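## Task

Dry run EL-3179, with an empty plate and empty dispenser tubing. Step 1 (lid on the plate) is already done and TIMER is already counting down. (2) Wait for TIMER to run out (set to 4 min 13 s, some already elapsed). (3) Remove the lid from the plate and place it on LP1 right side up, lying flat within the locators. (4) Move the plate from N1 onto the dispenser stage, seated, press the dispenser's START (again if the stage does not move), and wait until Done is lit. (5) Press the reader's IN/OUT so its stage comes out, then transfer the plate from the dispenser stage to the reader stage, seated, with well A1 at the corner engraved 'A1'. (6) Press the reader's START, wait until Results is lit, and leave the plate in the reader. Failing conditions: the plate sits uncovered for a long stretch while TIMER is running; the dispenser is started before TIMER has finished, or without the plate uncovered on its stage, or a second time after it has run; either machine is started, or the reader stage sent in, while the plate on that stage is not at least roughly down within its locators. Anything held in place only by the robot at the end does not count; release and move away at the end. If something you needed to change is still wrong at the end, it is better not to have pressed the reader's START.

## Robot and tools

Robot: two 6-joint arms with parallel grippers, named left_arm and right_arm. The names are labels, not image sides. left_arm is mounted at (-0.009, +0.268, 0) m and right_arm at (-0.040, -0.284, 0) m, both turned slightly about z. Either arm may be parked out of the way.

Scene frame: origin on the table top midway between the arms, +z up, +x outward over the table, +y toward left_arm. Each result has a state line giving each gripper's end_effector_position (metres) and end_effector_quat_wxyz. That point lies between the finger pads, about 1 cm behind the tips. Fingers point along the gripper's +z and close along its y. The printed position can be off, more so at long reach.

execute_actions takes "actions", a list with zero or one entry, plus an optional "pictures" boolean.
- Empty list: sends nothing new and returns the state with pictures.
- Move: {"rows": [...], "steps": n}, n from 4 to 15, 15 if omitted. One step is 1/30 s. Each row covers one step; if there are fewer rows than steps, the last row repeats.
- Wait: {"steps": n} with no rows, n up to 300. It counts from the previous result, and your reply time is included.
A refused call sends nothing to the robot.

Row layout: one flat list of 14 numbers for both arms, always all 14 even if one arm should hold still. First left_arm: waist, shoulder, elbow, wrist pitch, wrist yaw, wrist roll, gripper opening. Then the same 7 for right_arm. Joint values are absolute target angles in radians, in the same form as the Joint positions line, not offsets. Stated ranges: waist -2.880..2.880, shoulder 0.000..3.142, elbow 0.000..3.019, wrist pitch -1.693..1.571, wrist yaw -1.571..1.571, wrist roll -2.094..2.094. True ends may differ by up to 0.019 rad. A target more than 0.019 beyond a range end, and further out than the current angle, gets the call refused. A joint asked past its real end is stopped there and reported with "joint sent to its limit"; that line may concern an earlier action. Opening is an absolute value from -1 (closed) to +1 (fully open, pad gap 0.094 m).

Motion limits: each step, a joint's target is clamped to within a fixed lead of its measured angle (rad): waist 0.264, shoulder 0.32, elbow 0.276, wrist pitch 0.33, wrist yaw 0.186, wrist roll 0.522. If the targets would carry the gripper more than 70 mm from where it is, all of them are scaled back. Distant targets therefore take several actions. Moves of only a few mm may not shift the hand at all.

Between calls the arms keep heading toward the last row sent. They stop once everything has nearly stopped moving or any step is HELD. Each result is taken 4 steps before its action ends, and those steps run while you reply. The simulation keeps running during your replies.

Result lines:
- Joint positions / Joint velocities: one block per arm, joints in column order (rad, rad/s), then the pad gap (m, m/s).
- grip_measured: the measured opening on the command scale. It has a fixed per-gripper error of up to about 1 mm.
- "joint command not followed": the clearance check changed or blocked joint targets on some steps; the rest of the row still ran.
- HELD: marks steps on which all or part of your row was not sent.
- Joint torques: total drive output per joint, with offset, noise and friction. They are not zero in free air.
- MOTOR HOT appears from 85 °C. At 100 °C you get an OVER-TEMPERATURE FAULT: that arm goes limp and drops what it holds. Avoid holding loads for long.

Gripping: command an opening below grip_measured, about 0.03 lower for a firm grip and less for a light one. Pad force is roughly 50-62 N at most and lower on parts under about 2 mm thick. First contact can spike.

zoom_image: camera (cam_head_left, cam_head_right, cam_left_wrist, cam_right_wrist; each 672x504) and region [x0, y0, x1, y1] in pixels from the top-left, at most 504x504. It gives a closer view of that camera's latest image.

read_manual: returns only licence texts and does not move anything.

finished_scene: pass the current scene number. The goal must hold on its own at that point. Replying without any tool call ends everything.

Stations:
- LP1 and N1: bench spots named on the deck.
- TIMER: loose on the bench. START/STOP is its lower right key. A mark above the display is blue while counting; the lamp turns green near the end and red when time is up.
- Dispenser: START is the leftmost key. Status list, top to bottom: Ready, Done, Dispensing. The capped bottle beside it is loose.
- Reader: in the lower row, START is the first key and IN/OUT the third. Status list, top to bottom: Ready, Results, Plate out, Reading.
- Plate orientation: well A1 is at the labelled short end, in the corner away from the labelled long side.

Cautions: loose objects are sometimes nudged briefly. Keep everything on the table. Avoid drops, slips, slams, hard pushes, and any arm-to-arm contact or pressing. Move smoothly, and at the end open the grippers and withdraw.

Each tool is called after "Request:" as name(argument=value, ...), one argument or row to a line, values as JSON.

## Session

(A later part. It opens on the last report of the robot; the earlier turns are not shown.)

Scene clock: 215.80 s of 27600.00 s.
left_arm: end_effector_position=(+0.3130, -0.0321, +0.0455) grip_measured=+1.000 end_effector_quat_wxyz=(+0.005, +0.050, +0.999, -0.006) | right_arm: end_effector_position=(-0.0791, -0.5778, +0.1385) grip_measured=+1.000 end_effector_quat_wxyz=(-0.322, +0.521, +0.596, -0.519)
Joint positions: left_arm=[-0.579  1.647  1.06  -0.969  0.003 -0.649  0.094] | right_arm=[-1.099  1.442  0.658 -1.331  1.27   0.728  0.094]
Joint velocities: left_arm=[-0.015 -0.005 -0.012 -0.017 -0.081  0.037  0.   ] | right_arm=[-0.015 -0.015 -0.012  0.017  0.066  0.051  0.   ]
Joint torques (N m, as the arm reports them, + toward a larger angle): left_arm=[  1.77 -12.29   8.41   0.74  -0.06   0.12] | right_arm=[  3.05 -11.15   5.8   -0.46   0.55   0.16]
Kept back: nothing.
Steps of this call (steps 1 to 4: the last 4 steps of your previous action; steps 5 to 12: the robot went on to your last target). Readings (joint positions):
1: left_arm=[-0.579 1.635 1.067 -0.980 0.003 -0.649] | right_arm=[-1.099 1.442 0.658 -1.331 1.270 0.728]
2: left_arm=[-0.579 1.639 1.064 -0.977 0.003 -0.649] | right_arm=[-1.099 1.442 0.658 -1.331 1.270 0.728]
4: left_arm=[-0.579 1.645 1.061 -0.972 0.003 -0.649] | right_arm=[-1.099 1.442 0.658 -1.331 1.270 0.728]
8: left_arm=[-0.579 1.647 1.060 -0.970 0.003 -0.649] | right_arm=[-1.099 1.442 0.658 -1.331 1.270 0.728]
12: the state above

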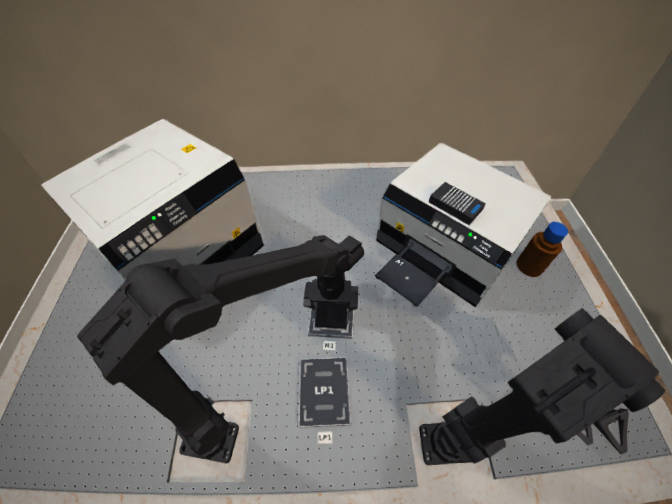

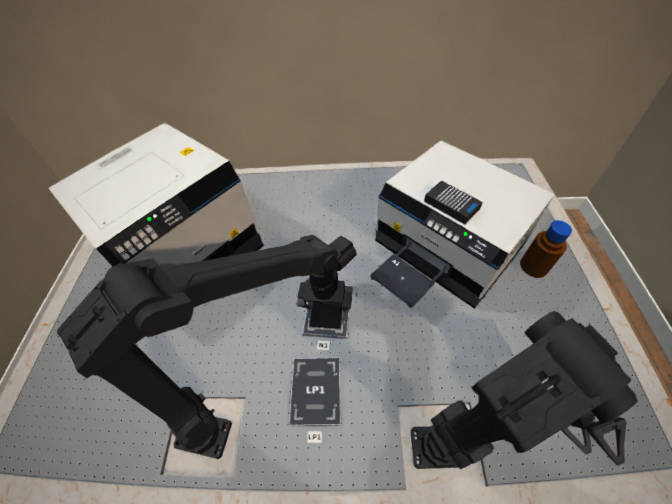

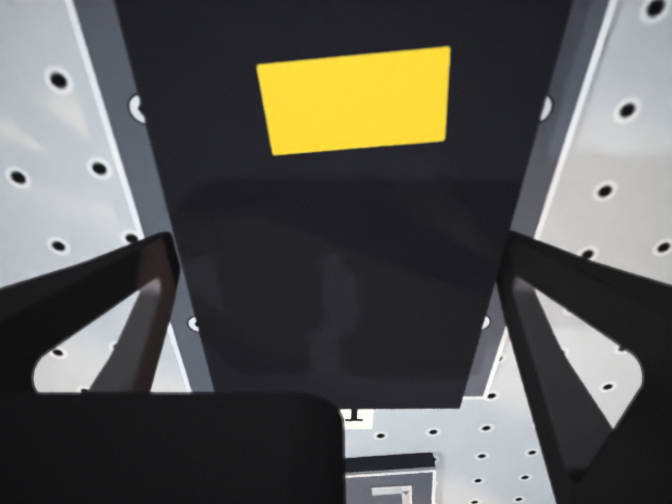

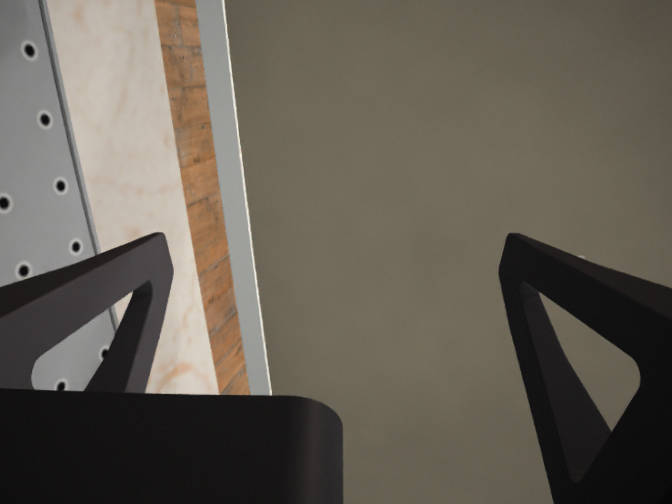

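Request:
execute_actions(
  actions=[
    {"rows":[[-0.567,1.6577,1.068,-0.956,0.005,-0.639,0.97,-1.1,1.43,0.65,-1.331,1.27,0.728,1],[-0.567,1.6577,1.075,-0.956,0.005,-0.639,0.95,-1.1,1.43,0.65,-1.331,1.27,0.728,1],[-0.567,1.6577,1.082,-0.956,0.005,-0.639,0.93,-1.1,1.43,0.65,-1.331,1.27,0.728,1],[-0.567,1.6577,1.089,-0.956,0.005,-0.639,0.91,-1.1,1.43,0.65,-1.331,1.27,0.728,1],[-0.567,1.6577,1.095,-0.956,0.005,-0.639,0.9,-1.1,1.43,0.65,-1.331,1.27,0.728,1],[-0.567,1.6577,1.100,-0.956,0.005,-0.639,0.89,-1.1,1.43,0.65,-1.331,1.27,0.728,1],[-0.567,1.6577,1.104,-0.956,0.005,-0.639,0.88,-1.1,1.43,0.65,-1.331,1.27,0.728,1],[-0.567,1.6577,1.107,-0.956,0.005,-0.639,0.88,-1.1,1.43,0.65,-1.331,1.27,0.728,1],[-0.567,1.6577,1.109,-0.956,0.005,-0.639,0.88,-1.1,1.43,0.65,-1.331,1.27,0.728,1],[-0.567,1.6577,1.111,-0.956,0.005,-0.639,0.88,-1.1,1.43,0.65,-1.331,1.27,0.728,1],[-0.567,1.6577,1.113,-0.956,0.005,-0.639,0.88,-1.1,1.43,0.65,-1.331,1.27,0.728,1],[-0.567,1.6577,1.115,-0.956,0.005,-0.639,0.88,-1.1,1.43,0.65,-1.331,1.27,0.728,1]],"steps":12},
  ],
)

Request:
execute_actions(
  actions=[
    {"steps":10},
  ],
)

Scene clock: 216.97 s of 27600.00 s.
left_arm: end_effector_position=(+0.3130, -0.0321, +0.0455) grip_measured=+0.883 end_effector_quat_wxyz=(+0.005, +0.050, +0.999, -0.006) | right_arm: end_effector_position=(-0.0791, -0.5778, +0.1385) grip_measured=+1.000 end_effector_quat_wxyz=(-0.322, +0.521, +0.596, -0.519)
Joint positions: left_arm=[-0.579  1.647  1.06  -0.969  0.003 -0.649  0.088] | right_arm=[-1.099  1.442  0.658 -1.331  1.27   0.728  0.094]
Joint velocities: left_arm=[ 0.005 -0.015 -0.007  0.012 -0.037 -0.051 -0.003] | right_arm=[ 0.015 -0.005 -0.002  0.002 -0.095 -0.022  0.   ]
Joint torques (N m, as the arm reports them, + toward a larger angle): left_arm=[  2.15 -12.13  12.6    0.74  -0.05   0.13] | right_arm=[  3.04 -11.09   5.8   -0.46   0.55   0.17]
Steps of this call (steps 1 to 27: the robot went on to your last target; steps 28 to 35: the first 8 steps of this action). Readings (joint positions):
28: left_arm=[-0.579 1.647 1.060 -0.969 0.003 -0.649] | right_arm=[-1.099 1.442 0.658 -1.331 1.270 0.728]
29: left_arm=[-0.579 1.647 1.060 -0.969 0.003 -0.649] | right_arm=[-1.099 1.442 0.658 -1.331 1.270 0.728]
31: left_arm=[-0.579 1.647 1.060 -0.969 0.003 -0.649] | right_arm=[-1.099 1.442 0.658 -1.331 1.270 0.728]
35: the state above

Scene clock: 217.30 s of 27600.00 s.
left_arm: end_effector_position=(+0.3130, -0.0321, +0.0455) grip_measured=+0.882 end_effector_quat_wxyz=(+0.005, +0.050, +0.999, -0.006) | right_arm: end_effector_position=(-0.0791, -0.5778, +0.1385) grip_measured=+1.000 end_effector_quat_wxyz=(-0.322, +0.521, +0.596, -0.519)
Joint positions: left_arm=[-0.579  1.647  1.06  -0.969  0.003 -0.649  0.088] | right_arm=[-1.099  1.442  0.658 -1.331  1.27   0.728  0.094]
Joint velocities: left_arm=[-0.024  0.015  0.007 -0.017 -0.007 -0.037 -0.   ] | right_arm=[ 0.005 -0.005 -0.027  0.007 -0.007  0.022  0.   ]
Joint torques (N m, as the arm reports them, + toward a larger angle): left_arm=[  1.82 -12.18  13.33   0.72  -0.06   0.14] | right_arm=[  2.91 -11.14   5.8   -0.45   0.56   0.16]
Kept back: nothing.
Steps of this call (steps 1 to 4: the last 4 steps of your previous action; steps 5 to 10: the robot went on to your last target). Readings (joint positions):
1: left_arm=[-0.579 1.647 1.060 -0.969 0.003 -0.649] | right_arm=[-1.099 1.442 0.658 -1.331 1.270 0.728]
2: left_arm=[-0.579 1.647 1.060 -0.969 0.003 -0.649] | right_arm=[-1.099 1.442 0.658 -1.331 1.270 0.728]
4: left_arm=[-0.579 1.647 1.060 -0.969 0.003 -0.649] | right_arm=[-1.099 1.442 0.658 -1.331 1.270 0.728]
8: left_arm=[-0.579 1.647 1.060 -0.969 0.003 -0.649] | right_arm=[-1.099 1.442 0.658 -1.331 1.270 0.728]
10: the state above

Request:
execute_actions(
  actions=[
    {"rows":[[-0.567,1.6577,1.117,-0.956,0.005,-0.639,0.88,-1.1,1.43,0.65,-1.331,1.27,0.728,1],[-0.567,1.6577,1.119,-0.956,0.005,-0.639,0.88,-1.1,1.43,0.65,-1.331,1.27,0.728,1],[-0.567,1.6577,1.121,-0.956,0.005,-0.639,0.88,-1.1,1.43,0.65,-1.331,1.27,0.728,1],[-0.567,1.6577,1.123,-0.956,0.005,-0.639,0.88,-1.1,1.43,0.65,-1.331,1.27,0.728,1]],"steps":6},
  ],
)

Request:
execute_actions(
  actions=[
    {"steps":10},
  ],
)

Scene clock: 217.53 s of 27600.00 s.
left_arm: end_effector_position=(+0.3133, -0.0325, +0.0458) grip_measured=+0.882 end_effector_quat_wxyz=(+0.005, +0.050, +0.999, -0.006) | right_arm: end_effector_position=(-0.0791, -0.5778, +0.1385) grip_measured=+1.000 end_effector_quat_wxyz=(-0.322, +0.521, +0.596, -0.519)
Joint positions: left_arm=[-0.579  1.647  1.061 -0.969  0.003 -0.649  0.088] | right_arm=[-1.099  1.442  0.658 -1.331  1.27   0.728  0.094]
Joint velocities: left_arm=[-0.005  0.005  0.032 -0.007  0.007 -0.037  0.   ] | right_arm=[-0.024 -0.005  0.007 -0.007 -0.037 -0.066  0.   ]
Joint torques (N m, as the arm reports them, + toward a larger angle): left_arm=[  1.61 -12.08  13.54   0.76  -0.05   0.13] | right_arm=[  2.96 -11.17   5.79  -0.43   0.56   0.16]
Steps of this call (steps 1 to 5: the robot went on to your last target; steps 6 to 7: the first 2 steps of this action). Readings (joint positions):
6: left_arm=[-0.579 1.647 1.061 -0.969 0.003 -0.649] | right_arm=[-1.099 1.442 0.658 -1.331 1.270 0.728]
7: the state above

Scene clock: 217.87 s of 27600.00 s.
left_arm: end_effector_position=(+0.3171, -0.0355, +0.0493) grip_measured=+0.882 end_effector_quat_wxyz=(+0.009, +0.050, +0.999, -0.010) | right_arm: end_effector_position=(-0.0791, -0.5778, +0.1385) grip_measured=+1.000 end_effector_quat_wxyz=(-0.322, +0.521, +0.596, -0.519)
Joint positions: left_arm=[-0.579  1.647  1.072 -0.969  0.003 -0.649  0.088] | right_arm=[-1.099  1.442  0.658 -1.331  1.27   0.728  0.094]
Joint velocities: left_arm=[-0.005 -0.005  0.007 -0.022  0.007  0.037 -0.001] | right_arm=[-0.005 -0.015 -0.007 -0.002  0.051 -0.051  0.   ]
Joint torques (N m, as the arm reports them, + toward a larger angle): left_arm=[  1.79 -12.19  13.03   0.75  -0.05   0.11] | right_arm=[  3.06 -11.12   5.8   -0.46   0.56   0.16]
Kept back: nothing.
Steps of this call (steps 1 to 4: the last 4 steps of your previous action; steps 5 to 10: the robot went on to your last target). Readings (joint positions):
1: left_arm=[-0.579 1.647 1.063 -0.969 0.003 -0.649] | right_arm=[-1.099 1.442 0.658 -1.331 1.270 0.728]
2: left_arm=[-0.579 1.647 1.065 -0.969 0.003 -0.649] | right_arm=[-1.099 1.442 0.658 -1.331 1.270 0.728]
4: left_arm=[-0.579 1.647 1.069 -0.969 0.003 -0.649] | right_arm=[-1.099 1.442 0.658 -1.331 1.270 0.728]
8: left_arm=[-0.579 1.647 1.072 -0.969 0.003 -0.649] | right_arm=[-1.099 1.442 0.658 -1.331 1.270 0.728]
10: the state above

Request:
execute_actions(
  actions=[
    {"rows":[[-0.567,1.6577,1.113,-0.956,0.005,-0.639,0.88,-1.1,1.43,0.65,-1.331,1.27,0.728,1],[-0.567,1.6577,1.103,-0.956,0.005,-0.639,0.88,-1.1,1.43,0.65,-1.331,1.27,0.728,1],[-0.567,1.6577,1.093,-0.956,0.005,-0.639,0.88,-1.1,1.43,0.65,-1.331,1.27,0.728,1],[-0.567,1.6577,1.084,-0.956,0.005,-0.639,0.88,-1.1,1.43,0.65,-1.331,1.27,0.728,1],[-0.567,1.6577,1.077,-0.956,0.005,-0.639,0.88,-1.1,1.43,0.65,-1.331,1.27,0.728,1],[-0.567,1.6577,1.073,-0.956,0.005,-0.639,0.88,-1.1,1.43,0.65,-1.331,1.27,0.728,1],[-0.567,1.6577,1.070,-0.956,0.005,-0.639,0.88,-1.1,1.43,0.65,-1.331,1.27,0.728,1],[-0.567,1.6577,1.068,-0.956,0.005,-0.639,0.88,-1.1,1.43,0.65,-1.331,1.27,0.728,1],[-0.567,1.6577,1.066,-0.956,0.005,-0.639,0.88,-1.1,1.43,0.65,-1.331,1.27,0.728,1]],"steps":10},
  ],
)

Request:
execute_actions(
  actions=[
    {"steps":10},
  ],
  pictures=true,
)

Scene clock: 218.57 s of 27600.00 s.
left_arm: end_effector_position=(+0.3171, -0.0355, +0.0493) grip_measured=+0.882 end_effector_quat_wxyz=(+0.009, +0.050, +0.999, -0.010) | right_arm: end_effector_position=(-0.0791, -0.5778, +0.1385) grip_measured=+1.000 end_effector_quat_wxyz=(-0.322, +0.521, +0.596, -0.519)
Joint positions: left_arm=[-0.579  1.647  1.072 -0.969  0.003 -0.649  0.088] | right_arm=[-1.099  1.442  0.658 -1.331  1.27   0.728  0.094]
Joint velocities: left_arm=[ 0.005  0.005 -0.012  0.002 -0.051 -0.022  0.   ] | right_arm=[ 0.005 -0.005 -0.012 -0.002 -0.051 -0.051  0.   ]
Joint torques (N m, as the arm reports them, + toward a larger angle): left_arm=[  1.78 -12.11   8.54   0.74  -0.05   0.13] | right_arm=[  2.94 -11.1    5.8   -0.48   0.55   0.17]
Steps of this call (steps 1 to 15: the robot went on to your last target; steps 16 to 21: the first 6 steps of this action). Readings (joint positions):
16: left_arm=[-0.579 1.647 1.072 -0.969 0.003 -0.649] | right_arm=[-1.099 1.442 0.658 -1.331 1.270 0.728]
17: left_arm=[-0.579 1.647 1.072 -0.969 0.003 -0.649] | right_arm=[-1.099 1.442 0.658 -1.331 1.270 0.728]
19: left_arm=[-0.579 1.647 1.072 -0.969 0.003 -0.649] | right_arm=[-1.099 1.442 0.658 -1.331 1.270 0.728]
21: the state above

Scene clock: 218.90 s of 27600.00 s.
left_arm: end_effector_position=(+0.3154, -0.0339, +0.0476) grip_measured=+0.882 end_effector_quat_wxyz=(+0.007, +0.050, +0.999, -0.008) | right_arm: end_effector_position=(-0.0791, -0.5778, +0.1385) grip_measured=+1.000 end_effector_quat_wxyz=(-0.322, +0.521, +0.596, -0.519)
Joint positions: left_arm=[-0.579  1.647  1.067 -0.969  0.003 -0.649  0.088] | right_arm=[-1.099  1.442  0.658 -1.331  1.27   0.728  0.094]
Joint velocities: left_arm=[-0.005  0.005  0.002 -0.002  0.037  0.037 -0.001] | right_arm=[ 0.005 -0.005 -0.002 -0.007 -0.022  0.022  0.   ]
Joint torques (N m, as the arm reports them, + toward a larger angle): left_arm=[  1.58 -12.24   8.38   0.79  -0.06   0.12] | right_arm=[  3.03 -11.11   5.77  -0.45   0.55   0.16]
Kept back: nothing.
Steps of this call (steps 1 to 4: the last 4 steps of your previous action; steps 5 to 10: the robot went on to your last target). Readings (joint positions):
1: left_arm=[-0.579 1.647 1.072 -0.969 0.003 -0.649] | right_arm=[-1.099 1.442 0.658 -1.331 1.270 0.728]
2: left_arm=[-0.579 1.647 1.072 -0.969 0.003 -0.649] | right_arm=[-1.099 1.442 0.658 -1.331 1.270 0.728]
4: left_arm=[-0.579 1.647 1.071 -0.969 0.003 -0.649] | right_arm=[-1.099 1.442 0.658 -1.331 1.270 0.728]
8: left_arm=[-0.579 1.647 1.068 -0.969 0.003 -0.649] | right_arm=[-1.099 1.442 0.658 -1.331 1.270 0.728]
10: the state above

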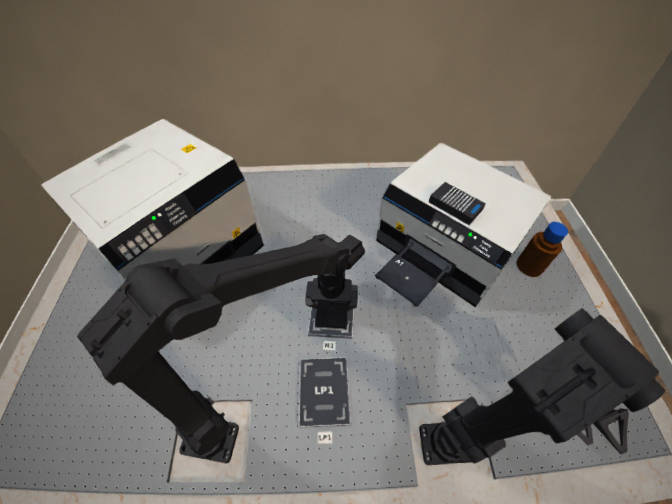

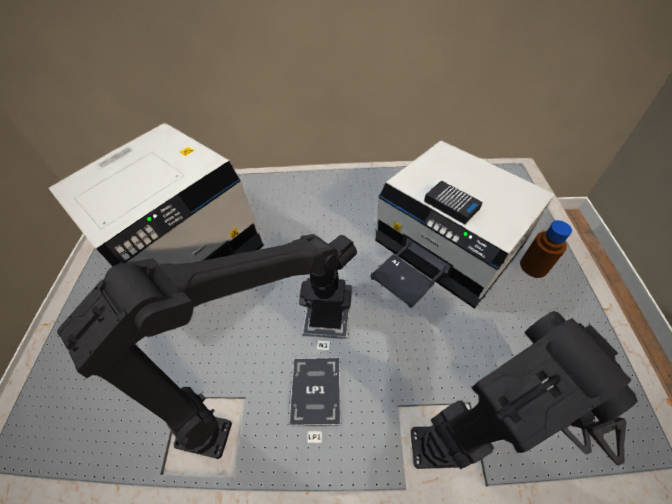

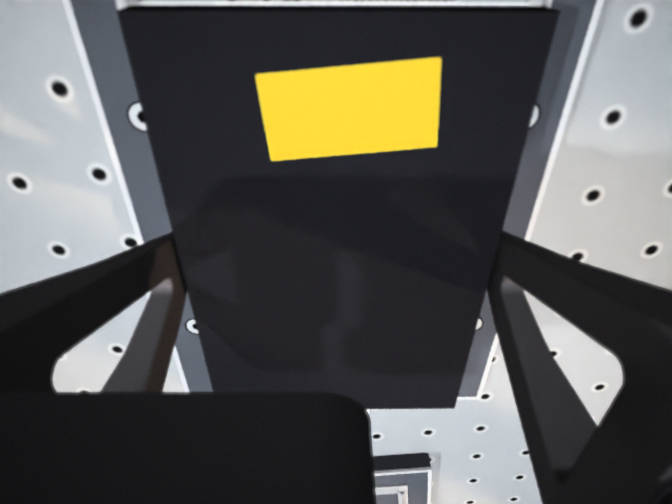

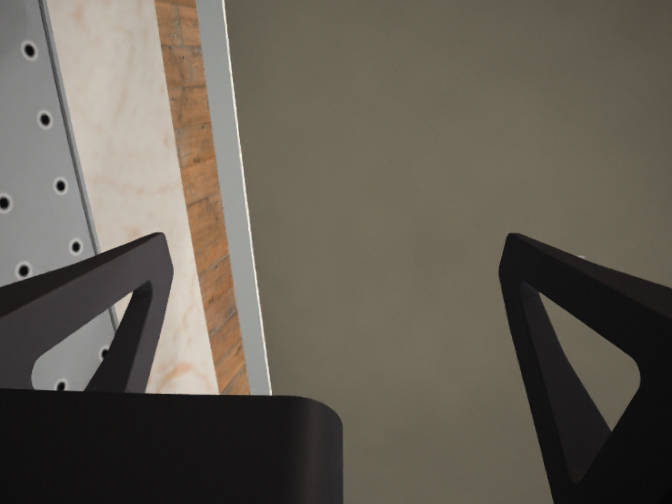

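Request:
execute_actions(
  actions=[
    {"rows":[[-0.567,1.6577,1.066,-0.956,0.005,-0.639,0.86,-1.1,1.43,0.65,-1.331,1.27,0.728,1],[-0.567,1.6577,1.070,-0.956,0.005,-0.639,0.84,-1.1,1.43,0.65,-1.331,1.27,0.728,1],[-0.567,1.6577,1.075,-0.956,0.005,-0.639,0.825,-1.1,1.43,0.65,-1.331,1.27,0.728,1],[-0.567,1.6577,1.080,-0.956,0.005,-0.639,0.81,-1.1,1.43,0.65,-1.331,1.27,0.728,1],[-0.567,1.6577,1.085,-0.956,0.005,-0.639,0.80,-1.1,1.43,0.65,-1.331,1.27,0.728,1],[-0.567,1.6577,1.090,-0.956,0.005,-0.639,0.79,-1.1,1.43,0.65,-1.331,1.27,0.728,1],[-0.567,1.6577,1.095,-0.956,0.005,-0.639,0.782,-1.1,1.43,0.65,-1.331,1.27,0.728,1],[-0.567,1.6577,1.100,-0.956,0.005,-0.639,0.774,-1.1,1.43,0.65,-1.331,1.27,0.728,1],[-0.567,1.6577,1.105,-0.956,0.005,-0.639,0.766,-1.1,1.43,0.65,-1.331,1.27,0.728,1],[-0.567,1.6577,1.105,-0.956,0.005,-0.639,0.758,-1.1,1.43,0.65,-1.331,1.27,0.728,1]],"steps":15},
  ],
)

Scene clock: 219.60 s of 27600.00 s.
left_arm: end_effector_position=(+0.3158, -0.0334, +0.0476) grip_measured=+0.794 end_effector_quat_wxyz=(+0.007, +0.049, +0.999, -0.008) | right_arm: end_effector_position=(-0.0791, -0.5778, +0.1385) grip_measured=+1.000 end_effector_quat_wxyz=(-0.322, +0.521, +0.596, -0.519)
Joint positions: left_arm=[-0.577  1.647  1.067 -0.969  0.003 -0.649  0.084] | right_arm=[-1.099  1.442  0.658 -1.331  1.27   0.728  0.094]
Joint velocities: left_arm=[-0.005 -0.015 -0.012 -0.002 -0.037 -0.022 -0.001] | right_arm=[-0.005 -0.005 -0.007 -0.017 -0.066  0.007  0.   ]
Joint torques (N m, as the arm reports them, + toward a larger angle): left_arm=[  1.43 -12.12  11.9    0.75  -0.07   0.13] | right_arm=[  2.94 -11.1    5.8   -0.45   0.56   0.16]
Steps of this call (steps 1 to 10: the robot went on to your last target; steps 11 to 21: the first 11 steps of this action). Readings (joint positions):
11: left_arm=[-0.579 1.647 1.067 -0.969 0.003 -0.649] | right_arm=[-1.099 1.442 0.658 -1.331 1.270 0.728]
12: left_arm=[-0.579 1.647 1.067 -0.969 0.003 -0.649] | right_arm=[-1.099 1.442 0.658 -1.331 1.270 0.728]
14: left_arm=[-0.578 1.647 1.067 -0.969 0.003 -0.649] | right_arm=[-1.099 1.442 0.658 -1.331 1.270 0.728]
18: left_arm=[-0.577 1.647 1.067 -0.969 0.003 -0.649] | right_arm=[-1.099 1.442 0.658 -1.331 1.270 0.728]
21: the state above

Request:
execute_actions(
  actions=[
    {"rows":[[-0.570,1.650,1.108,-0.961,0.005,-0.639,0.758,-1.1,1.43,0.65,-1.331,1.27,0.728,1],[-0.573,1.641,1.112,-0.967,0.005,-0.642,0.758,-1.1,1.43,0.65,-1.331,1.27,0.728,1],[-0.575,1.632,1.115,-0.973,0.005,-0.645,0.758,-1.1,1.43,0.65,-1.331,1.27,0.728,1],[-0.577,1.625,1.118,-0.978,0.005,-0.649,0.758,-1.1,1.43,0.65,-1.331,1.27,0.728,1],[-0.577,1.622,1.120,-0.980,0.005,-0.649,0.758,-1.1,1.43,0.65,-1.331,1.27,0.728,1],[-0.577,1.619,1.122,-0.983,0.005,-0.649,0.758,-1.1,1.43,0.65,-1.331,1.27,0.728,1],[-0.577,1.616,1.124,-0.988,0.005,-0.649,0.758,-1.1,1.43,0.65,-1.331,1.27,0.728,1],[-0.577,1.613,1.127,-0.995,0.005,-0.649,0.758,-1.1,1.43,0.65,-1.331,1.27,0.728,1],[-0.577,1.610,1.130,-1.003,0.005,-0.649,0.758,-1.1,1.43,0.65,-1.331,1.27,0.728,1],[-0.577,1.606,1.134,-1.011,0.005,-0.649,0.758,-1.1,1.43,0.65,-1.331,1.27,0.728,1],[-0.577,1.601,1.138,-1.020,0.005,-0.649,0.758,-1.1,1.43,0.65,-1.331,1.27,0.728,1],[-0.577,1.597,1.142,-1.030,0.005,-0.649,0.758,-1.1,1.43,0.65,-1.331,1.27,0.728,1],[-0.577,1.593,1.146,-1.038,0.005,-0.649,0.758,-1.1,1.43,0.65,-1.331,1.27,0.728,1],[-0.577,1.589,1.150,-1.046,0.005,-0.649,0.758,-1.1,1.43,0.65,-1.331,1.27,0.728,1],[-0.577,1.585,1.153,-1.053,0.005,-0.649,0.758,-1.1,1.43,0.65,-1.331,1.27,0.728,1]],"steps":15},
  ],
)

Request:
execute_actions(
  actions=[
    {"rows":[[-0.577,1.583,1.156,-1.058,0.005,-0.649,0.758,-1.1,1.43,0.65,-1.331,1.27,0.728,1],[-0.577,1.581,1.157,-1.061,0.005,-0.649,0.758,-1.1,1.43,0.65,-1.331,1.27,0.728,1],[-0.577,1.580,1.158,-1.063,0.005,-0.649,0.758,-1.1,1.43,0.65,-1.331,1.27,0.728,1]],"steps":10},
  ],
  pictures=true,
)

Scene clock: 221.00 s of 27600.00 s.
left_arm: end_effector_position=(+0.3146, -0.0323, +0.0519) grip_measured=+0.794 end_effector_quat_wxyz=(+0.003, +0.049, +0.999, -0.004) | right_arm: end_effector_position=(-0.0791, -0.5778, +0.1385) grip_measured=+1.000 end_effector_quat_wxyz=(-0.322, +0.521, +0.596, -0.519)
Joint positions: left_arm=[-0.577  1.644  1.076 -0.994  0.003 -0.649  0.084] | right_arm=[-1.099  1.442  0.658 -1.331  1.27   0.728  0.094]
Joint velocities: left_arm=[-0.005 -0.054  0.076 -0.198  0.007 -0.051  0.   ] | right_arm=[-0.005 -0.015  0.007 -0.002 -0.051 -0.022  0.   ]
Joint torques (N m, as the arm reports them, + toward a larger angle): left_arm=[  0.52 -16.08  13.61  -0.19  -0.04   0.03] | right_arm=[  2.97 -11.16   5.79  -0.45   0.56   0.15]
Steps of this call (steps 1 to 4: the last 4 steps of your previous action; steps 5 to 15: the robot went on to your last target; steps 16 to 31: nothing new was sent; steps 32 to 42: the first 11 steps of this action). Readings (joint positions):
32: left_arm=[-0.577 1.647 1.067 -0.969 0.003 -0.649] | right_arm=[-1.099 1.442 0.658 -1.331 1.270 0.728]
33: left_arm=[-0.577 1.647 1.067 -0.969 0.003 -0.649] | right_arm=[-1.099 1.442 0.658 -1.331 1.270 0.728]
35: left_arm=[-0.577 1.647 1.067 -0.969 0.003 -0.649] | right_arm=[-1.099 1.442 0.658 -1.331 1.270 0.728]
39: left_arm=[-0.577 1.647 1.069 -0.976 0.003 -0.649] | right_arm=[-1.099 1.442 0.658 -1.331 1.270 0.728]
42: the state above

Scene clock: 221.33 s of 27600.00 s.
left_arm: end_effector_position=(+0.3164, -0.0339, +0.0801) grip_measured=+0.794 end_effector_quat_wxyz=(+0.009, +0.049, +0.999, -0.009) | right_arm: end_effector_position=(-0.0791, -0.5778, +0.1385) grip_measured=+1.000 end_effector_quat_wxyz=(-0.322, +0.521, +0.596, -0.519)
Joint positions: left_arm=[-0.577  1.601  1.107 -1.051  0.003 -0.649  0.084] | right_arm=[-1.099  1.442  0.658 -1.331  1.27   0.728  0.094]
Joint velocities: left_arm=[-0.005 -0.083  0.046 -0.022  0.007 -0.051  0.   ] | right_arm=[-0.005 -0.005  0.007 -0.002 -0.11  -0.081  0.   ]
Joint torques (N m, as the arm reports them, + toward a larger angle): left_arm=[  0.72 -14.17  13.13  -0.14  -0.05   0.03] | right_arm=[  2.98 -11.17   5.8   -0.46   0.56   0.16]
Steps of this call (steps 1 to 4: the last 4 steps of your previous action; steps 5 to 10: the first 6 steps of this action). Readings (joint positions):
5: left_arm=[-0.577 1.624 1.094 -1.035 0.003 -0.649] | right_arm=[-1.099 1.442 0.658 -1.331 1.270 0.728]
6: left_arm=[-0.577 1.618 1.098 -1.041 0.003 -0.649] | right_arm=[-1.099 1.442 0.658 -1.331 1.270 0.728]
8: left_arm=[-0.577 1.608 1.103 -1.048 0.003 -0.649] | right_arm=[-1.099 1.442 0.658 -1.331 1.270 0.728]
10: the state above

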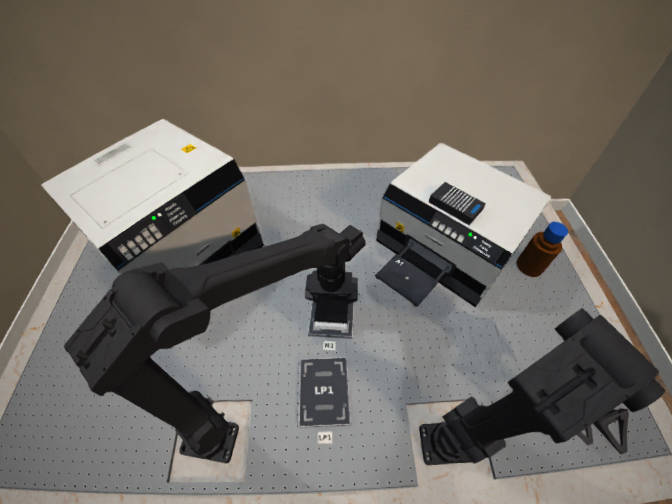

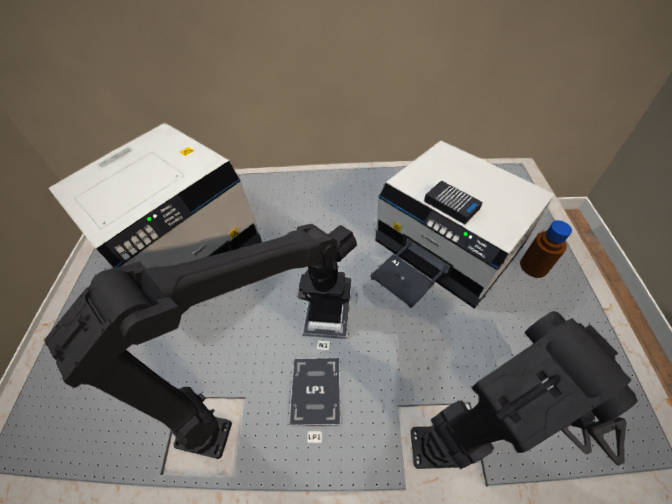

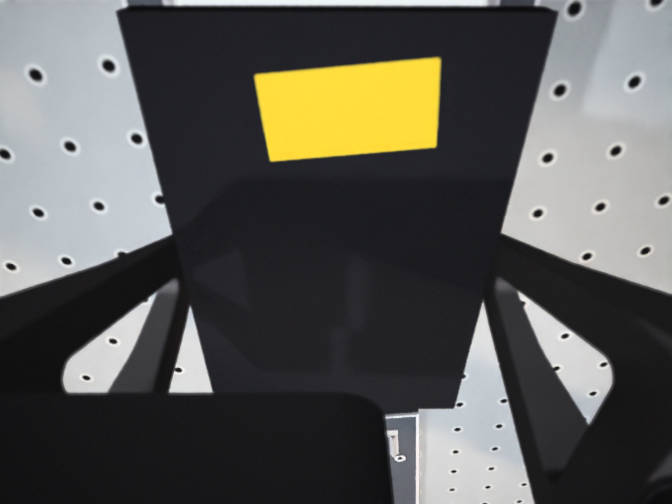

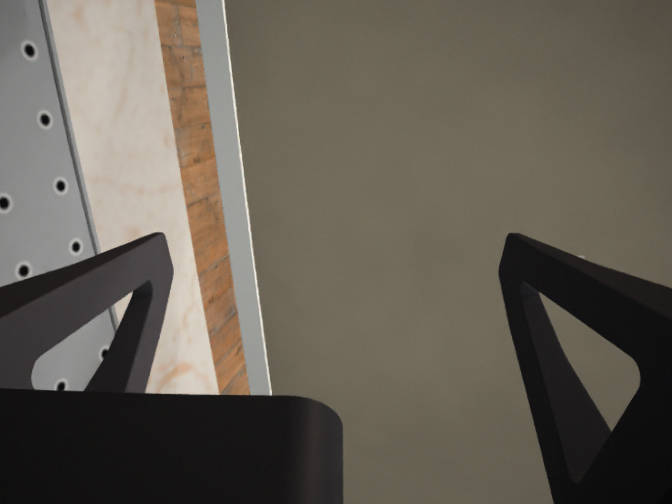

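Request:
execute_actions(
  actions=[
    {"rows":[[-0.578,1.579,1.157,-1.063,0.005,-0.650,0.758,-1.1,1.43,0.65,-1.331,1.27,0.728,1],[-0.580,1.578,1.155,-1.063,0.005,-0.653,0.758,-1.1,1.43,0.65,-1.331,1.27,0.728,1],[-0.584,1.575,1.151,-1.062,0.005,-0.657,0.758,-1.1,1.43,0.65,-1.331,1.27,0.728,1],[-0.589,1.571,1.146,-1.061,0.005,-0.664,0.758,-1.1,1.43,0.65,-1.331,1.27,0.728,1],[-0.596,1.566,1.140,-1.060,0.005,-0.672,0.758,-1.1,1.43,0.65,-1.331,1.27,0.728,1],[-0.604,1.560,1.132,-1.059,0.005,-0.682,0.758,-1.1,1.43,0.65,-1.331,1.27,0.728,1],[-0.614,1.553,1.123,-1.058,0.005,-0.693,0.758,-1.1,1.43,0.65,-1.331,1.27,0.728,1],[-0.624,1.544,1.112,-1.056,0.005,-0.706,0.758,-1.1,1.43,0.65,-1.331,1.27,0.728,1],[-0.636,1.535,1.101,-1.054,0.005,-0.721,0.758,-1.1,1.43,0.65,-1.331,1.27,0.728,1],[-0.650,1.526,1.088,-1.052,0.005,-0.737,0.758,-1.1,1.43,0.65,-1.331,1.27,0.728,1],[-0.664,1.515,1.074,-1.050,0.005,-0.755,0.758,-1.1,1.43,0.65,-1.331,1.27,0.728,1],[-0.679,1.503,1.059,-1.048,0.005,-0.773,0.758,-1.1,1.43,0.65,-1.331,1.27,0.728,1],[-0.695,1.491,1.044,-1.046,0.005,-0.793,0.758,-1.1,1.43,0.65,-1.331,1.27,0.728,1],[-0.712,1.478,1.028,-1.043,0.005,-0.813,0.758,-1.1,1.43,0.65,-1.331,1.27,0.728,1],[-0.730,1.465,1.010,-1.040,0.005,-0.835,0.758,-1.1,1.43,0.65,-1.331,1.27,0.728,1]],"steps":15},
  ],
)

Request:
execute_actions(
  actions=[
    {"rows":[[-0.748,1.451,0.993,-1.038,0.005,-0.857,0.758,-1.1,1.43,0.65,-1.331,1.27,0.728,1],[-0.767,1.437,0.975,-1.035,0.005,-0.880,0.758,-1.1,1.43,0.65,-1.331,1.27,0.728,1],[-0.786,1.423,0.956,-1.032,0.005,-0.903,0.758,-1.1,1.43,0.65,-1.331,1.27,0.728,1],[-0.806,1.409,0.938,-1.029,0.005,-0.926,0.758,-1.1,1.43,0.65,-1.331,1.27,0.728,1],[-0.825,1.394,0.919,-1.027,0.005,-0.950,0.758,-1.1,1.43,0.65,-1.331,1.27,0.728,1],[-0.844,1.379,0.900,-1.024,0.005,-0.974,0.758,-1.1,1.43,0.65,-1.331,1.27,0.728,1],[-0.864,1.365,0.882,-1.021,0.005,-0.997,0.758,-1.1,1.43,0.65,-1.331,1.27,0.728,1],[-0.883,1.351,0.863,-1.018,0.005,-1.020,0.758,-1.1,1.43,0.65,-1.331,1.27,0.728,1],[-0.902,1.337,0.845,-1.015,0.005,-1.043,0.758,-1.1,1.43,0.65,-1.331,1.27,0.728,1],[-0.920,1.323,0.828,-1.013,0.005,-1.065,0.758,-1.1,1.43,0.65,-1.331,1.27,0.728,1],[-0.938,1.310,0.810,-1.010,0.005,-1.087,0.758,-1.1,1.43,0.65,-1.331,1.27,0.728,1],[-0.955,1.297,0.794,-1.007,0.005,-1.107,0.758,-1.1,1.43,0.65,-1.331,1.27,0.728,1],[-0.971,1.285,0.779,-1.005,0.005,-1.127,0.758,-1.1,1.43,0.65,-1.331,1.27,0.728,1],[-0.986,1.273,0.764,-1.003,0.005,-1.145,0.758,-1.1,1.43,0.65,-1.331,1.27,0.728,1],[-1.000,1.262,0.750,-1.001,0.005,-1.163,0.758,-1.1,1.43,0.65,-1.331,1.27,0.728,1]],"steps":15},
  ],
)

Request:
execute_actions(
  actions=[
    {"rows":[[-1.014,1.253,0.737,-0.999,0.005,-1.179,0.758,-1.1,1.43,0.65,-1.331,1.27,0.728,1],[-1.026,1.244,0.726,-0.997,0.005,-1.194,0.758,-1.1,1.43,0.65,-1.331,1.27,0.728,1],[-1.036,1.235,0.715,-0.995,0.005,-1.207,0.758,-1.1,1.43,0.65,-1.331,1.27,0.728,1],[-1.046,1.228,0.706,-0.994,0.005,-1.218,0.758,-1.1,1.43,0.65,-1.331,1.27,0.728,1],[-1.054,1.222,0.698,-0.993,0.005,-1.228,0.758,-1.1,1.43,0.65,-1.331,1.27,0.728,1],[-1.061,1.217,0.692,-0.992,0.005,-1.236,0.758,-1.1,1.43,0.65,-1.331,1.27,0.728,1],[-1.066,1.213,0.687,-0.991,0.005,-1.243,0.758,-1.1,1.43,0.65,-1.331,1.27,0.728,1],[-1.070,1.210,0.683,-0.990,0.005,-1.247,0.758,-1.1,1.43,0.65,-1.331,1.27,0.728,1],[-1.072,1.209,0.681,-0.990,0.005,-1.250,0.758,-1.1,1.43,0.65,-1.331,1.27,0.728,1],[-1.073,1.208,0.680,-0.990,0.005,-1.251,0.758,-1.1,1.43,0.65,-1.331,1.27,0.728,1],[-1.073,1.208,0.680,-0.990,0.005,-1.251,0.758,-1.1,1.43,0.65,-1.331,1.27,0.728,1],[-1.073,1.212,0.680,-0.990,0.005,-1.251,0.758,-1.1,1.43,0.65,-1.331,1.27,0.728,1],[-1.073,1.220,0.680,-0.990,0.005,-1.251,0.758,-1.1,1.43,0.65,-1.331,1.27,0.728,1],[-1.073,1.228,0.680,-0.990,0.005,-1.251,0.758,-1.1,1.43,0.65,-1.331,1.27,0.728,1],[-1.073,1.235,0.680,-0.990,0.005,-1.251,0.758,-1.1,1.43,0.65,-1.331,1.27,0.728,1]],"steps":15},
  ],
)

Request:
execute_actions(
  actions=[
    {"rows":[[-1.073,1.240,0.679,-0.989,0.005,-1.251,0.758,-1.1,1.43,0.65,-1.331,1.27,0.728,1],[-1.073,1.243,0.678,-0.987,0.005,-1.251,0.758,-1.1,1.43,0.65,-1.331,1.27,0.728,1],[-1.073,1.246,0.676,-0.984,0.005,-1.251,0.758,-1.1,1.43,0.65,-1.331,1.27,0.728,1],[-1.073,1.249,0.674,-0.980,0.005,-1.251,0.758,-1.1,1.43,0.65,-1.331,1.27,0.728,1],[-1.073,1.252,0.672,-0.975,0.005,-1.251,0.758,-1.1,1.43,0.65,-1.331,1.27,0.728,1],[-1.073,1.2545,0.670,-0.970,0.005,-1.251,0.758,-1.1,1.43,0.65,-1.331,1.27,0.728,1],[-1.073,1.257,0.668,-0.965,0.005,-1.251,0.758,-1.1,1.43,0.65,-1.331,1.27,0.728,1],[-1.073,1.259,0.666,-0.960,0.005,-1.251,0.758,-1.1,1.43,0.65,-1.331,1.27,0.728,1],[-1.073,1.261,0.664,-0.955,0.005,-1.251,0.758,-1.1,1.43,0.65,-1.331,1.27,0.728,1],[-1.073,1.262,0.662,-0.951,0.005,-1.251,0.758,-1.1,1.43,0.65,-1.331,1.27,0.728,1],[-1.073,1.263,0.661,-0.948,0.005,-1.251,0.758,-1.1,1.43,0.65,-1.331,1.27,0.728,1],[-1.073,1.2634,0.660,-0.9455,0.005,-1.251,0.758,-1.1,1.43,0.65,-1.331,1.27,0.728,1]],"steps":12},
  ],
)

Request:
execute_actions(
  actions=[
    {"steps":12},
  ],
  pictures=true,
)

Scene clock: 224.53 s of 27600.00 s.
left_arm: end_effector_position=(+0.3021, -0.0436, +0.0887) grip_measured=+0.794 end_effector_quat_wxyz=(+0.015, +0.044, +0.999, -0.016) | right_arm: end_effector_position=(-0.0791, -0.5778, +0.1385) grip_measured=+1.000 end_effector_quat_wxyz=(-0.322, +0.521, +0.596, -0.519)
Joint positions: left_arm=[-0.615  1.572  1.097 -1.053  0.003 -0.697  0.084] | right_arm=[-1.099  1.442  0.658 -1.331  1.27   0.728  0.094]
Joint velocities: left_arm=[-0.386 -0.327 -0.212  0.007  0.007 -0.286  0.001] | right_arm=[-0.015  0.005 -0.017 -0.007 -0.007 -0.007  0.   ]
Joint torques (N m, as the arm reports them, + toward a larger angle): left_arm=[ -1.06 -14.83   8.18   0.3   -0.06  -0.05] | right_arm=[  2.97 -11.11   5.79  -0.44   0.56   0.16]
Steps of this call (steps 1 to 4: the last 4 steps of your previous action; steps 5 to 15: the robot went on to your last target; steps 16 to 85: nothing new was sent; steps 86 to 96: the first 11 steps of this action). Readings (joint positions):
86: left_arm=[-0.577 1.599 1.109 -1.053 0.003 -0.649] | right_arm=[-1.099 1.442 0.658 -1.331 1.270 0.728]
87: left_arm=[-0.577 1.599 1.109 -1.053 0.003 -0.649] | right_arm=[-1.099 1.442 0.658 -1.331 1.270 0.728]
89: left_arm=[-0.577 1.599 1.109 -1.053 0.003 -0.650] | right_arm=[-1.099 1.442 0.658 -1.331 1.270 0.728]
93: left_arm=[-0.587 1.594 1.109 -1.053 0.003 -0.668] | right_arm=[-1.099 1.442 0.658 -1.331 1.270 0.728]
96: the state above

Scene clock: 225.03 s of 27600.00 s.
left_arm: end_effector_position=(+0.1561, -0.0355, +0.0806) grip_measured=+0.794 end_effector_quat_wxyz=(+0.006, +0.044, +0.999, -0.012) | right_arm: end_effector_position=(-0.0791, -0.5778, +0.1385) grip_measured=+1.000 end_effector_quat_wxyz=(-0.322, +0.521, +0.596, -0.519)
Joint positions: left_arm=[-0.901  1.355  0.839 -1.028  0.003 -0.984  0.084] | right_arm=[-1.099  1.442  0.658 -1.331  1.27   0.728  0.094]
Joint velocities: left_arm=[-0.542 -0.405 -0.515  0.081 -0.007 -0.593 -0.   ] | right_arm=[-0.015 -0.015 -0.002 -0.007 -0.007 -0.037  0.   ]
Joint torques (N m, as the arm reports them, + toward a larger angle): left_arm=[ -0.2  -10.65   8.94   0.74  -0.06  -0.08] | right_arm=[  3.06 -11.14   5.79  -0.44   0.56   0.16]
Steps of this call (steps 1 to 4: the last 4 steps of your previous action; steps 5 to 15: the first 11 steps of this action). Readings (joint positions):
5: left_arm=[-0.704 1.500 1.025 -1.051 0.003 -0.773] | right_arm=[-1.099 1.442 0.658 -1.331 1.270 0.728]
6: left_arm=[-0.724 1.484 1.007 -1.050 0.003 -0.792] | right_arm=[-1.099 1.442 0.658 -1.331 1.270 0.728]
8: left_arm=[-0.766 1.454 0.970 -1.046 0.003 -0.831] | right_arm=[-1.099 1.442 0.658 -1.331 1.270 0.728]
12: left_arm=[-0.845 1.397 0.895 -1.036 0.003 -0.918] | right_arm=[-1.099 1.442 0.658 -1.331 1.270 0.728]
15: the state above

Scene clock: 225.53 s of 27600.00 s.
left_arm: end_effector_position=(+0.0858, -0.0041, +0.0654) grip_measured=+0.794 end_effector_quat_wxyz=(+0.002, +0.009, +1.000, -0.009) | right_arm: end_effector_position=(-0.0791, -0.5778, +0.1385) grip_measured=+1.000 end_effector_quat_wxyz=(-0.322, +0.521, +0.596, -0.519)
Joint positions: left_arm=[-1.064  1.226  0.679 -1.006  0.003 -1.216  0.084] | right_arm=[-1.099  1.442  0.658 -1.331  1.27   0.728  0.094]
Joint velocities: left_arm=[-0.044 -0.034 -0.042  0.017  0.022 -0.125  0.002] | right_arm=[-0.005 -0.005  0.017  0.002 -0.095  0.066  0.   ]
Joint torques (N m, as the arm reports them, + toward a larger angle): left_arm=[ 0.11 -7.7   8.81  0.79 -0.1  -0.08] | right_arm=[  3.04 -11.18   5.78  -0.46   0.56   0.16]
Steps of this call (steps 1 to 4: the last 4 steps of your previous action; steps 5 to 15: the first 11 steps of this action). Readings (joint positions):
5: left_arm=[-0.984 1.290 0.758 -1.017 0.003 -1.089] | right_arm=[-1.099 1.442 0.658 -1.331 1.270 0.728]
6: left_arm=[-0.998 1.279 0.744 -1.015 0.003 -1.107] | right_arm=[-1.099 1.442 0.658 -1.331 1.270 0.728]
8: left_arm=[-1.022 1.259 0.721 -1.011 0.003 -1.141] | right_arm=[-1.099 1.442 0.658 -1.331 1.270 0.728]
12: left_arm=[-1.055 1.233 0.689 -1.007 0.003 -1.193] | right_arm=[-1.099 1.442 0.658 -1.331 1.270 0.728]
15: the state above

Scene clock: 225.93 s of 27600.00 s.
left_arm: end_effector_position=(+0.0864, -0.0062, +0.0599) grip_measured=+0.794 end_effector_quat_wxyz=(+0.002, -0.002, +1.000, -0.011) | right_arm: end_effector_position=(-0.0791, -0.5778, +0.1385) grip_measured=+1.000 end_effector_quat_wxyz=(-0.322, +0.521, +0.596, -0.519)
Joint positions: left_arm=[-1.064  1.239  0.673 -0.981  0.003 -1.239  0.084] | right_arm=[-1.099  1.442  0.658 -1.331  1.27   0.728  0.094]
Joint velocities: left_arm=[-0.015  0.083 -0.09   0.115 -0.022 -0.051 -0.   ] | right_arm=[ 0.005 -0.005 -0.002 -0.007  0.022  0.051  0.   ]
Joint torques (N m, as the arm reports them, + toward a larger angle): left_arm=[ 0.23 -5.06  8.29  0.54 -0.1  -0.04] | right_arm=[  3.01 -11.11   5.79  -0.48   0.56   0.16]
Steps of this call (steps 1 to 4: the last 4 steps of your previous action; steps 5 to 12: the first 8 steps of this action). Readings (joint positions):
5: left_arm=[-1.064 1.226 0.679 -1.003 0.003 -1.233] | right_arm=[-1.099 1.442 0.658 -1.331 1.270 0.728]
6: left_arm=[-1.064 1.227 0.679 -1.002 0.003 -1.235] | right_arm=[-1.099 1.442 0.658 -1.331 1.270 0.728]
8: left_arm=[-1.064 1.229 0.679 -0.998 0.003 -1.237] | right_arm=[-1.099 1.442 0.658 -1.331 1.270 0.728]
12: the state above

Scene clock: 226.33 s of 27600.00 s.
left_arm: end_effector_position=(+0.0859, -0.0048, +0.0520) grip_measured=+0.794 end_effector_quat_wxyz=(+0.002, -0.003, +1.000, -0.009) | right_arm: end_effector_position=(-0.0791, -0.5778, +0.1385) grip_measured=+1.000 end_effector_quat_wxyz=(-0.322, +0.521, +0.596, -0.519)
Joint positions: left_arm=[-1.064  1.253  0.659 -0.958  0.003 -1.241  0.084] | right_arm=[-1.099  1.442  0.658 -1.331  1.27   0.728  0.094]
Joint velocities: left_arm=[-0.015 -0.005 -0.007 -0.007  0.007  0.022 -0.   ] | right_arm=[ 0.005 -0.005 -0.007 -0.007  0.022  0.066  0.   ]
Joint torques (N m, as the arm reports them, + toward a larger angle): left_arm=[ 0.21 -5.26  8.3   0.71 -0.09 -0.06] | right_arm=[  3.1  -11.13   5.8   -0.44   0.56   0.16]
Kept back: nothing.
Steps of this call (steps 1 to 4: the last 4 steps of your previous action; steps 5 to 12: the robot went on to your last target). Readings (joint positions):
1: left_arm=[-1.064 1.242 0.670 -0.976 0.003 -1.240] | right_arm=[-1.099 1.442 0.658 -1.331 1.270 0.728]
2: left_arm=[-1.064 1.245 0.667 -0.972 0.003 -1.240] | right_arm=[-1.099 1.442 0.658 -1.331 1.270 0.728]
4: left_arm=[-1.064 1.250 0.662 -0.964 0.003 -1.240] | right_arm=[-1.099 1.442 0.658 -1.331 1.270 0.728]
8: left_arm=[-1.064 1.253 0.659 -0.960 0.003 -1.241] | right_arm=[-1.099 1.442 0.658 -1.331 1.270 0.728]
12: the state above

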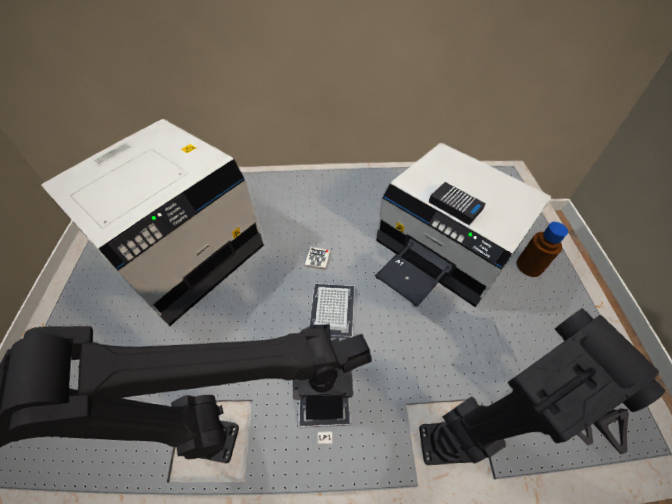

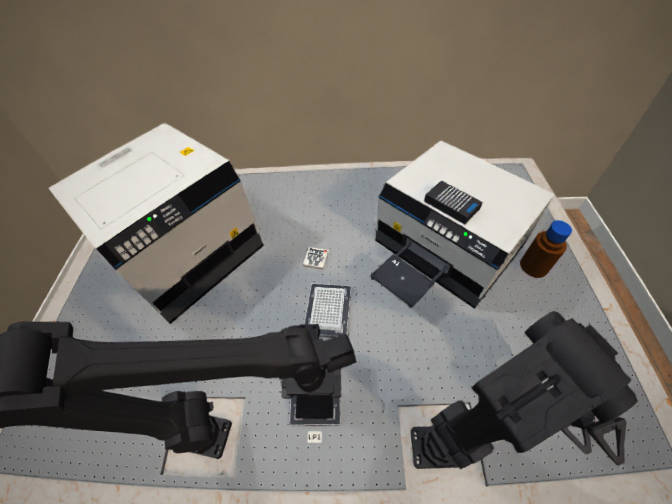

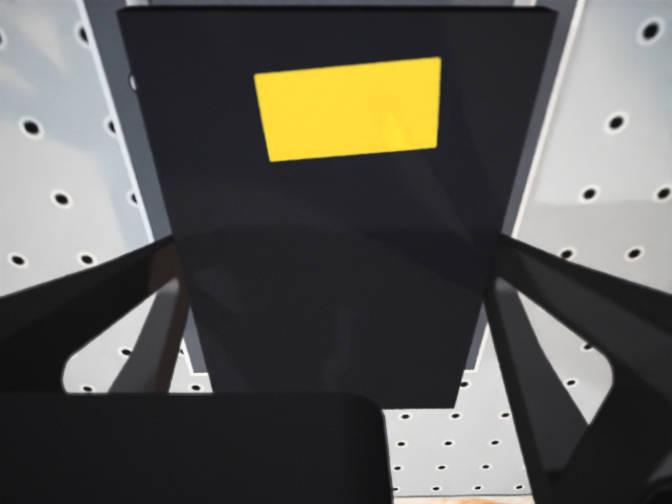

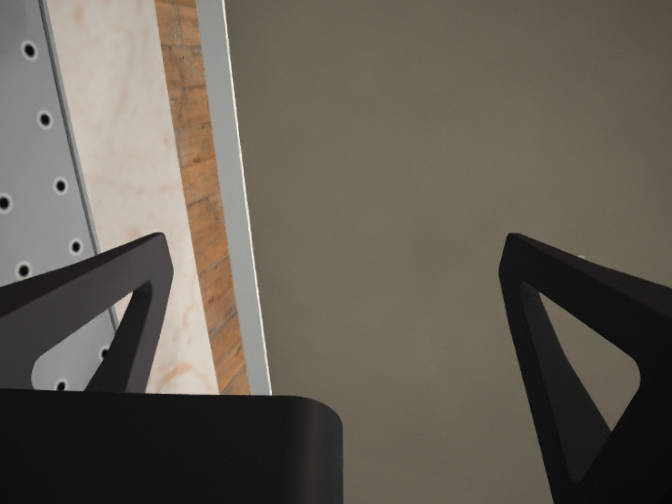

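Request:
zoom_image(
  camera="cam_left_wrist",
  region=[60, 0, 200, 130],
)

Request:
zoom_image(
  camera="cam_left_wrist",
  region=[480, 0, 620, 130],
)

Request:
zoom_image(
  camera="cam_left_wrist",
  region=[160, 300, 520, 420],
)

Request:
zoom_image(
  camera="cam_head_left",
  region=[285, 370, 365, 445],
)

Region (60, 0, 200, 130) of cam_left_wrist's 672x504 image, scaled by 3.600, with more detail than that image has; it fills the top 468 rows of this view, and the rest is white.

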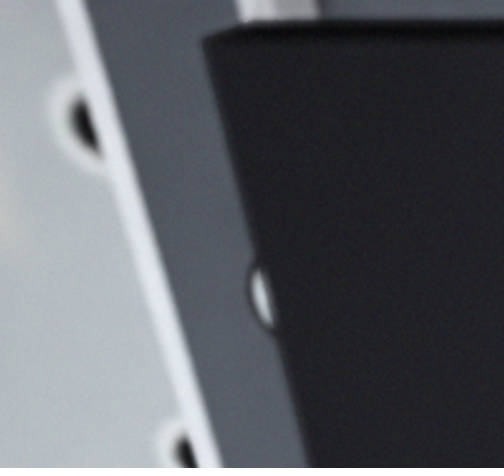

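Region (480, 0, 620, 130) of cam_left_wrist's 672x504 image, scaled by 3.600, with more detail than that image has; it fills the top 468 rows of this view, and the rest is white.

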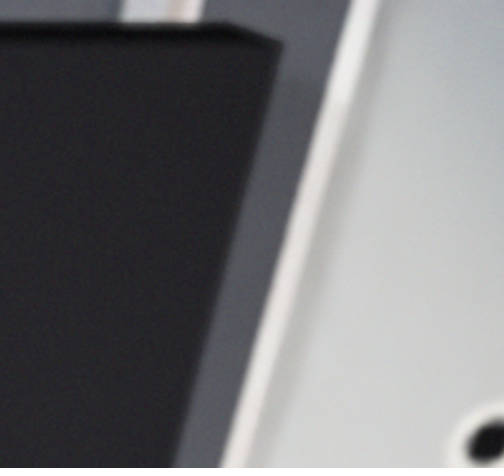

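Region (160, 300, 520, 420) of cam_left_wrist's 672x504 image, scaled by 1.400, with more detail than that image has.

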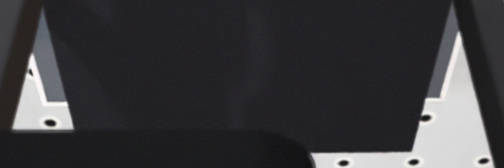

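Region (285, 370, 365, 445) of cam_head_left's 672x504 image, scaled by 6.300, with more detail than that image has; it fills the top 472 rows of this view, and the rest is white.

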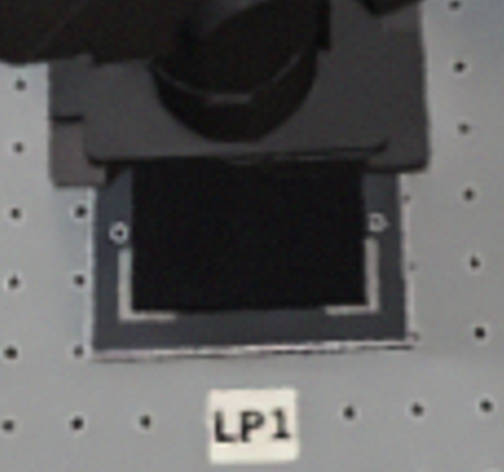

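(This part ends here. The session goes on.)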